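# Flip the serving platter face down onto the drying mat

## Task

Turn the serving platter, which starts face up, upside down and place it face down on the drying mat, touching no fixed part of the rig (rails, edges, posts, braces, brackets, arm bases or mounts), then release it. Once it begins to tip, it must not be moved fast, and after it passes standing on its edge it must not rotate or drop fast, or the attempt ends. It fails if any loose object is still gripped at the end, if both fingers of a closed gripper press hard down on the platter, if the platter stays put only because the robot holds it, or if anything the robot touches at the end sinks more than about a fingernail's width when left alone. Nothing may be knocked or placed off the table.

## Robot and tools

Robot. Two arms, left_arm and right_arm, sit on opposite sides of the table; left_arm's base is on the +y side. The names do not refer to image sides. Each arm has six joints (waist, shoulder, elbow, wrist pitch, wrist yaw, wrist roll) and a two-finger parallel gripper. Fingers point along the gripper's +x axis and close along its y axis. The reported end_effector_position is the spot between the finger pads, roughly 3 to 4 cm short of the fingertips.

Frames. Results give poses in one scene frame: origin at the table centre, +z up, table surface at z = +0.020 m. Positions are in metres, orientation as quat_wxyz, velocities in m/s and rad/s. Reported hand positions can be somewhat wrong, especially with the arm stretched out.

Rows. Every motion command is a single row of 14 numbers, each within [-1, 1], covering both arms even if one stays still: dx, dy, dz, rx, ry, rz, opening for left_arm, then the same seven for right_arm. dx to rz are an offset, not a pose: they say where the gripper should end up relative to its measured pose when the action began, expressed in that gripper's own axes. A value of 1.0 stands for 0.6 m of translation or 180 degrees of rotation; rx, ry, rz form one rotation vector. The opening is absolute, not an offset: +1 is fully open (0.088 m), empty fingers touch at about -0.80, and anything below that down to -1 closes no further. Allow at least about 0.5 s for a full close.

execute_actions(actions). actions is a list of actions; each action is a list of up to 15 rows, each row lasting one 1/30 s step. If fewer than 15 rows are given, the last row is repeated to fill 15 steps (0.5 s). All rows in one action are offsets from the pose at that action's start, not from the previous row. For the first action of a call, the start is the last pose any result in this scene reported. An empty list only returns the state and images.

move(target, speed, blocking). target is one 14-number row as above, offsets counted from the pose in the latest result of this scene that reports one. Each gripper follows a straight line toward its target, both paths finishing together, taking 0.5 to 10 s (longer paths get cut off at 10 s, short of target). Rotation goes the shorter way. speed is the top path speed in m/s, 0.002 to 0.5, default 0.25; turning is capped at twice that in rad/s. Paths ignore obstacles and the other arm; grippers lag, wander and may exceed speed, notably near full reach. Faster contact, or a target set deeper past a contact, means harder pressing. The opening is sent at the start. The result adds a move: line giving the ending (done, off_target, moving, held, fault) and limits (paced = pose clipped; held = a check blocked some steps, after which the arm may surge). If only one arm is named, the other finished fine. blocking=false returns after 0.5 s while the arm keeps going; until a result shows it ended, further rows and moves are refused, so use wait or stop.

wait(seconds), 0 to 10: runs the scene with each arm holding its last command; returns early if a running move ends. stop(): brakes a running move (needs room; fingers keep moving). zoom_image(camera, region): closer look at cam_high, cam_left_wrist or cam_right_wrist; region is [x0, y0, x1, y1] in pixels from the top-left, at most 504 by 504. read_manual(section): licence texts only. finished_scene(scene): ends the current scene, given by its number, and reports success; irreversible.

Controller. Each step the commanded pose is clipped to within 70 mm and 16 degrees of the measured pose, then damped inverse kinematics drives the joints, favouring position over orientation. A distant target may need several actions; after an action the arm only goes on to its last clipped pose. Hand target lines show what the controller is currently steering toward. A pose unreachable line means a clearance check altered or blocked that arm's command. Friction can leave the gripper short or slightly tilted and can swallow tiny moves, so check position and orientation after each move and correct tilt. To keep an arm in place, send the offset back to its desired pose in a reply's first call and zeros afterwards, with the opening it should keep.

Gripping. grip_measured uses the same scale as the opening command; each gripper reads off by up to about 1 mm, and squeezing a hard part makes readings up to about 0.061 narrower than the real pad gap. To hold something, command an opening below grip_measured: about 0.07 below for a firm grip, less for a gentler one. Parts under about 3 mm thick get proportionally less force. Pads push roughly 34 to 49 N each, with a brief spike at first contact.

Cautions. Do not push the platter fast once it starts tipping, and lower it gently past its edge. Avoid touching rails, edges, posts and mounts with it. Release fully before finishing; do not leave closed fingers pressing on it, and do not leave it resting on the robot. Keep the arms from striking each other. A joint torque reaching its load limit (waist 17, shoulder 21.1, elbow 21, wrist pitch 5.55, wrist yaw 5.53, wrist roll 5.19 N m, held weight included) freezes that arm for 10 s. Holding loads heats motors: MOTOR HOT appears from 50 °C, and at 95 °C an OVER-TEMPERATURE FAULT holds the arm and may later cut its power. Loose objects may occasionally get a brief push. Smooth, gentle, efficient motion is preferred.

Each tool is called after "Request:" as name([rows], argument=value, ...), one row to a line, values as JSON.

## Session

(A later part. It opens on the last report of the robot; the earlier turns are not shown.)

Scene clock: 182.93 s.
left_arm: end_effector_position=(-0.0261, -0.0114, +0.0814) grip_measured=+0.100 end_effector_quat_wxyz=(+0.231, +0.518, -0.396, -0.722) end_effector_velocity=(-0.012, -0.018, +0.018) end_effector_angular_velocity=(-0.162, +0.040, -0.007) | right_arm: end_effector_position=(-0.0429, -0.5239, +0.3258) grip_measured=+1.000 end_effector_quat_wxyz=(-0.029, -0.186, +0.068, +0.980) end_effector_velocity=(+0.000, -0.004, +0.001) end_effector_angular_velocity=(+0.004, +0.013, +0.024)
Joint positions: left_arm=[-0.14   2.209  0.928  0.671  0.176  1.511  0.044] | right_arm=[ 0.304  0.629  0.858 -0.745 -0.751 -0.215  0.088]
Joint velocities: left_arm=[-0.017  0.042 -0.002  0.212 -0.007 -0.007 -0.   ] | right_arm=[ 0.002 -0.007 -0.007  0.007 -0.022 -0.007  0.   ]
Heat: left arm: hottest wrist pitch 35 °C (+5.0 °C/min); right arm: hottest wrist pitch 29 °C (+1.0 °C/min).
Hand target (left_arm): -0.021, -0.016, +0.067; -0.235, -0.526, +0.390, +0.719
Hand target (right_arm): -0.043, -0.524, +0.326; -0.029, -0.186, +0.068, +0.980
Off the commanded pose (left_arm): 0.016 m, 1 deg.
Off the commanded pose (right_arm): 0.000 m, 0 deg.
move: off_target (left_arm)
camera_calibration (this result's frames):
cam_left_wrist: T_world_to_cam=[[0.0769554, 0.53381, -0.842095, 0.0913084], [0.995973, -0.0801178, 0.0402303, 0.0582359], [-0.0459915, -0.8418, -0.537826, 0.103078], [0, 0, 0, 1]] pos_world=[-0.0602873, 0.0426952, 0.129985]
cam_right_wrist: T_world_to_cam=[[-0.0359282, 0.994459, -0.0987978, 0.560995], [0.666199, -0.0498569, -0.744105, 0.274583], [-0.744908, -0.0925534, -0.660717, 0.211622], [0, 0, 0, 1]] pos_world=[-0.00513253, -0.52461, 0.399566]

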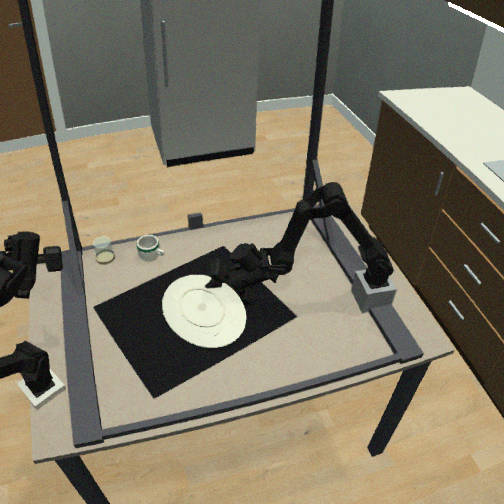

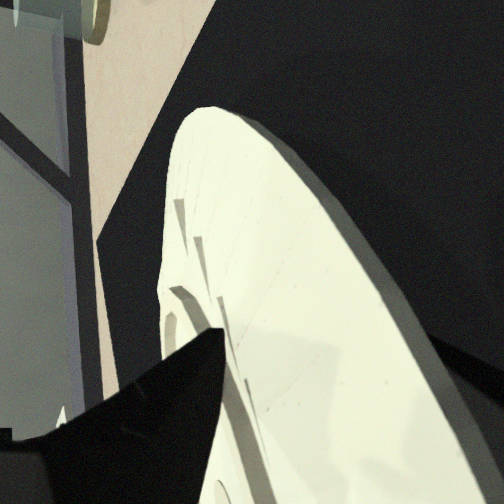

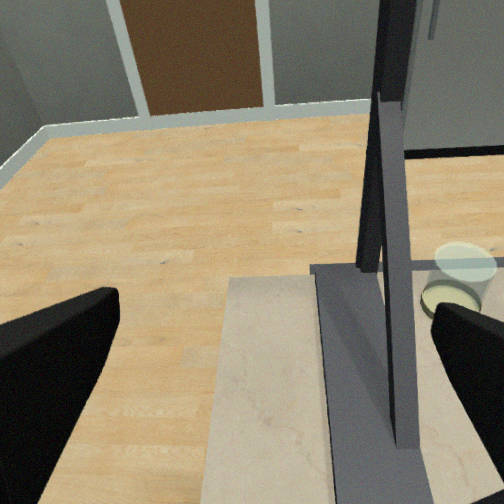

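Request:
move(target=[-0.09,-0.06,0,0,0,0,0.1,0,0,0,0,0,0,1], speed=0.015)

Scene clock: 188.43 s.
left_arm: end_effector_position=(-0.0065, +0.0461, +0.0831) grip_measured=+0.100 end_effector_quat_wxyz=(+0.232, +0.515, -0.400, -0.722) end_effector_velocity=(+0.000, +0.001, +0.000) end_effector_angular_velocity=(+0.001, +0.010, +0.001) | right_arm: end_effector_position=(-0.0429, -0.5239, +0.3258) grip_measured=+1.000 end_effector_quat_wxyz=(-0.029, -0.186, +0.068, +0.980) end_effector_velocity=(+0.001, +0.001, -0.002) end_effector_angular_velocity=(+0.032, -0.005, +0.004)
Joint positions: left_arm=[-0.118  2.089  0.655  0.827  0.198  1.526  0.044] | right_arm=[ 0.304  0.629  0.858 -0.745 -0.751 -0.215  0.088]
Joint velocities: left_arm=[ 0.002 -0.002 -0.007  0.007  0.007 -0.007  0.   ] | right_arm=[-0.002 -0.002 -0.002 -0.007  0.007 -0.037  0.   ]
Heat: left arm: hottest wrist pitch 35 °C (+6.1 °C/min); right arm: hottest wrist pitch 29 °C (+1.0 °C/min).
Hand target (left_arm): -0.004, +0.049, +0.082; -0.231, -0.517, +0.397, +0.722
Hand target (right_arm): -0.043, -0.524, +0.326; -0.029, -0.186, +0.068, +0.980
Off the commanded pose (left_arm): 0.004 m, 1 deg.
Off the commanded pose (right_arm): 0.000 m, 0 deg.
move: done
camera_calibration (this result's frames):
cam_left_wrist: T_world_to_cam=[[0.0778011, 0.527467, -0.846006, 0.0611548], [0.995655, -0.0846527, 0.0387842, 0.0435801], [-0.0511593, -0.845348, -0.531761, 0.152966], [0, 0, 0, 1]] pos_world=[-0.040323, 0.100742, 0.131389]
cam_right_wrist: T_world_to_cam=[[-0.0359282, 0.994459, -0.0987978, 0.560995], [0.666199, -0.0498569, -0.744105, 0.274583], [-0.744908, -0.0925534, -0.660717, 0.211622], [0, 0, 0, 1]] pos_world=[-0.00513253, -0.52461, 0.399566]

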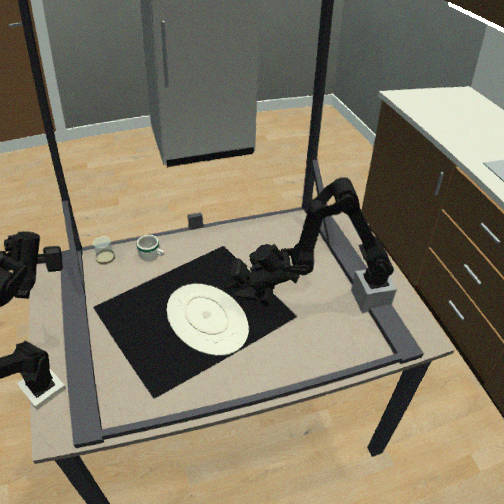

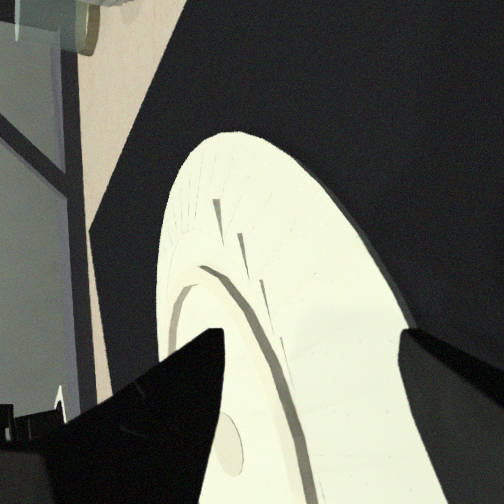

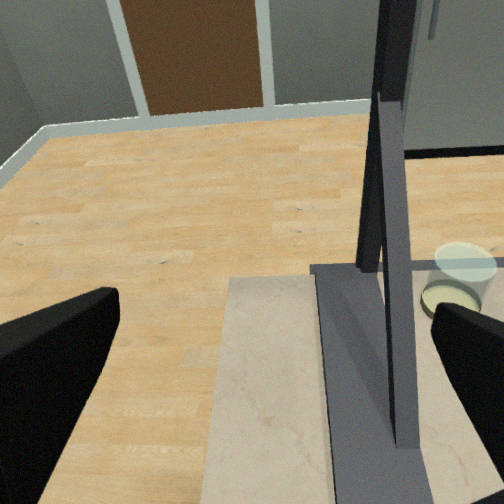

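Appears released; continue out a bit.

Request:
move(target=[-0.1,-0.04,0,0,0,0,0.1,0,0,0,0,0,0,1], speed=0.03)

Request:
move(target=[-0.12,0.08,0,0,0,0,0.5,0,0,0,0,0,0,1], speed=0.1)

Request:
zoom_image(camera="cam_high", region=[80,200,340,420])

Scene clock: 191.07 s.
left_arm: end_effector_position=(+0.0161, +0.1036, +0.0941) grip_measured=+0.100 end_effector_quat_wxyz=(+0.230, +0.516, -0.397, -0.723) end_effector_velocity=(-0.001, +0.005, -0.000) end_effector_angular_velocity=(+0.011, +0.008, -0.004) | right_arm: end_effector_position=(-0.0429, -0.5239, +0.3258) grip_measured=+1.000 end_effector_quat_wxyz=(-0.029, -0.186, +0.068, +0.980) end_effector_velocity=(+0.001, -0.000, -0.002) end_effector_angular_velocity=(+0.005, -0.007, -0.001)
Joint positions: left_arm=[-0.076  1.916  0.405  0.893  0.233  1.548  0.044] | right_arm=[ 0.304  0.629  0.858 -0.745 -0.751 -0.215  0.088]
Joint velocities: left_arm=[-0.002 -0.012 -0.012 -0.007  0.007 -0.007 -0.   ] | right_arm=[ 0.002 -0.002 -0.002 -0.007  0.007 -0.007  0.   ]
Heat: left arm: hottest wrist pitch 35 °C (+5.1 °C/min); right arm: hottest wrist pitch 29 °C (+1.0 °C/min).
Hand target (left_arm): +0.017, +0.105, +0.096; -0.232, -0.515, +0.400, +0.722
Hand target (right_arm): -0.043, -0.524, +0.326; -0.029, -0.186, +0.068, +0.980
Off the commanded pose (left_arm): 0.003 m, 0 deg.
Off the commanded pose (right_arm): 0.000 m, 0 deg.
move: done
camera_calibration (this result's frames):
cam_left_wrist: T_world_to_cam=[[0.0764782, 0.53379, -0.842152, 0.0374051], [0.995783, -0.0838073, 0.0373095, 0.0256077], [-0.050663, -0.841454, -0.537948, 0.208747], [0, 0, 0, 1]] pos_world=[-0.0177847, 0.15783, 0.14284]
cam_right_wrist: T_world_to_cam=[[-0.0359282, 0.994459, -0.0987978, 0.560995], [0.666199, -0.0498569, -0.744105, 0.274583], [-0.744908, -0.0925534, -0.660717, 0.211622], [0, 0, 0, 1]] pos_world=[-0.00513253, -0.52461, 0.399566]

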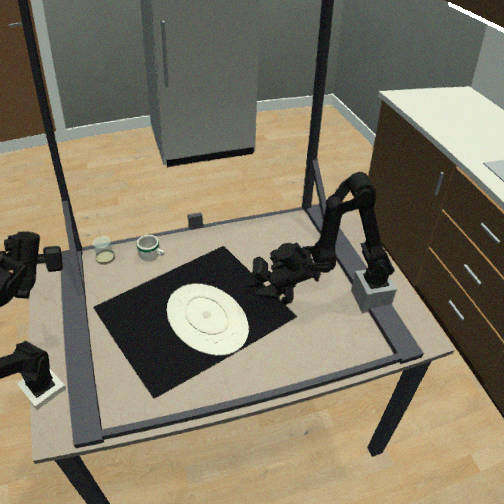

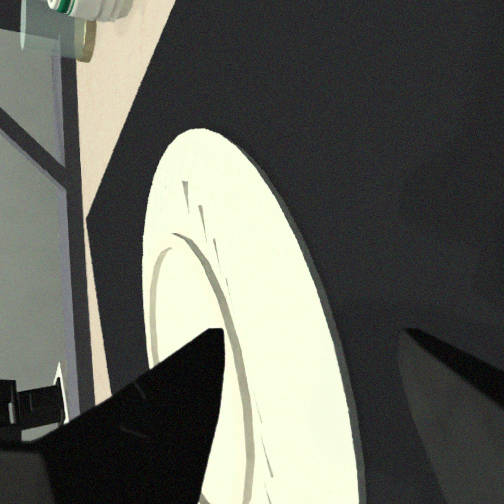

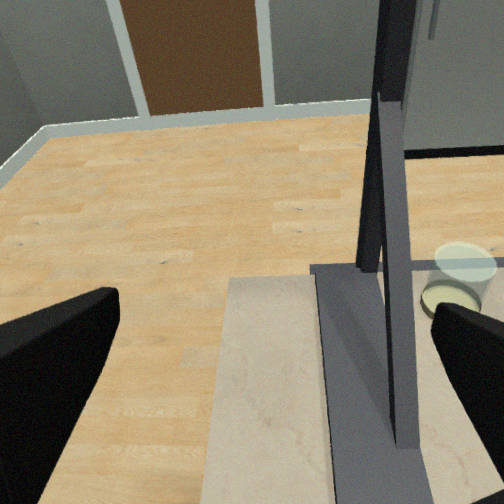

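Scene clock: 192.40 s.
left_arm: end_effector_position=(+0.0379, +0.1336, +0.1669) grip_measured=+0.497 end_effector_quat_wxyz=(+0.226, +0.518, -0.390, -0.727) end_effector_velocity=(-0.001, +0.005, -0.002) end_effector_angular_velocity=(+0.014, -0.022, -0.014) | right_arm: end_effector_position=(-0.0429, -0.5239, +0.3258) grip_measured=+1.000 end_effector_quat_wxyz=(-0.029, -0.186, +0.068, +0.980) end_effector_velocity=(+0.001, -0.002, -0.000) end_effector_angular_velocity=(+0.002, +0.001, +0.007)
Joint positions: left_arm=[0.003 1.393 0.382 0.363 0.298 1.593 0.063] | right_arm=[ 0.304  0.629  0.858 -0.745 -0.751 -0.215  0.088]
Joint velocities: left_arm=[-0.007 -0.017 -0.002 -0.037 -0.007  0.022  0.   ] | right_arm=[-0.002 -0.007 -0.002 -0.007 -0.007 -0.007  0.   ]
Heat: left arm: hottest wrist pitch 35 °C (+5.1 °C/min); right arm: hottest wrist pitch 29 °C (+1.0 °C/min).
Hand target (left_arm): +0.038, +0.130, +0.174; -0.230, -0.516, +0.397, +0.723
Hand target (right_arm): -0.043, -0.524, +0.326; -0.029, -0.186, +0.068, +0.980
Off the commanded pose (left_arm): 0.008 m, 1 deg.
Off the commanded pose (right_arm): 0.000 m, 0 deg.
move: done
camera_calibration (this result's frames):
cam_left_wrist: T_world_to_cam=[[0.0755425, 0.550161, -0.831635, 0.0770785], [0.995884, -0.083512, 0.0352156, 0.00404159], [-0.0500772, -0.830872, -0.554205, 0.2755], [0, 0, 0, 1]] pos_world=[0.0039486, 0.186837, 0.216642]
cam_right_wrist: T_world_to_cam=[[-0.0359282, 0.994459, -0.0987978, 0.560995], [0.666199, -0.0498569, -0.744105, 0.274583], [-0.744908, -0.0925534, -0.660717, 0.211622], [0, 0, 0, 1]] pos_world=[-0.00513253, -0.52461, 0.399566]

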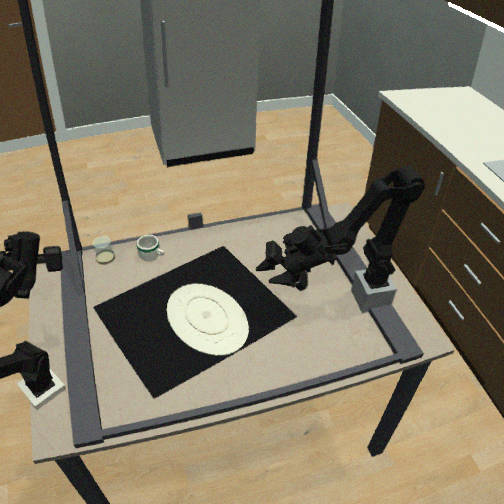

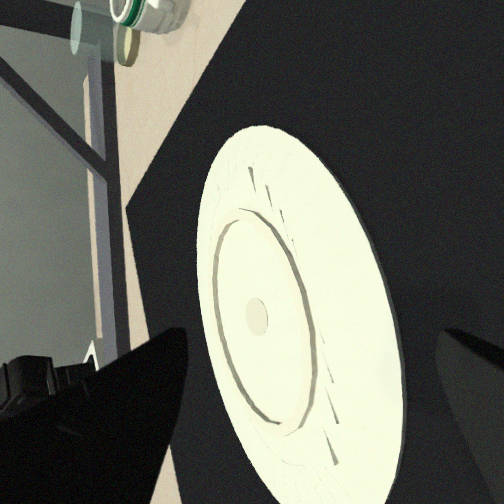

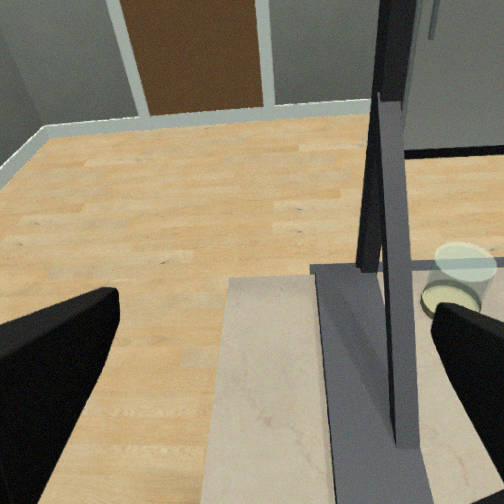

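Region (80, 200, 340, 420) of cam_high's 504x504 image, scaled by 1.938, with more detail than that image has; it fills the top 426 rows of this view, and the rest is white.

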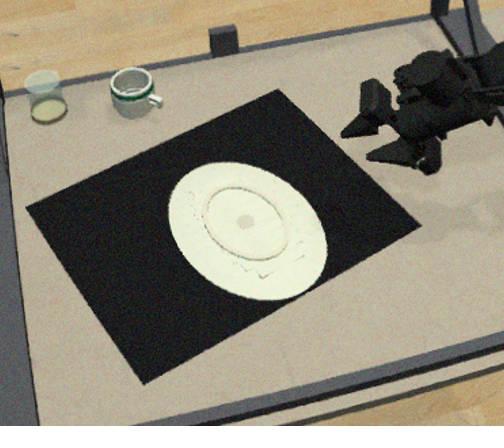

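Request:
finished_scene(scene=2)

The scene is finished: the task was done.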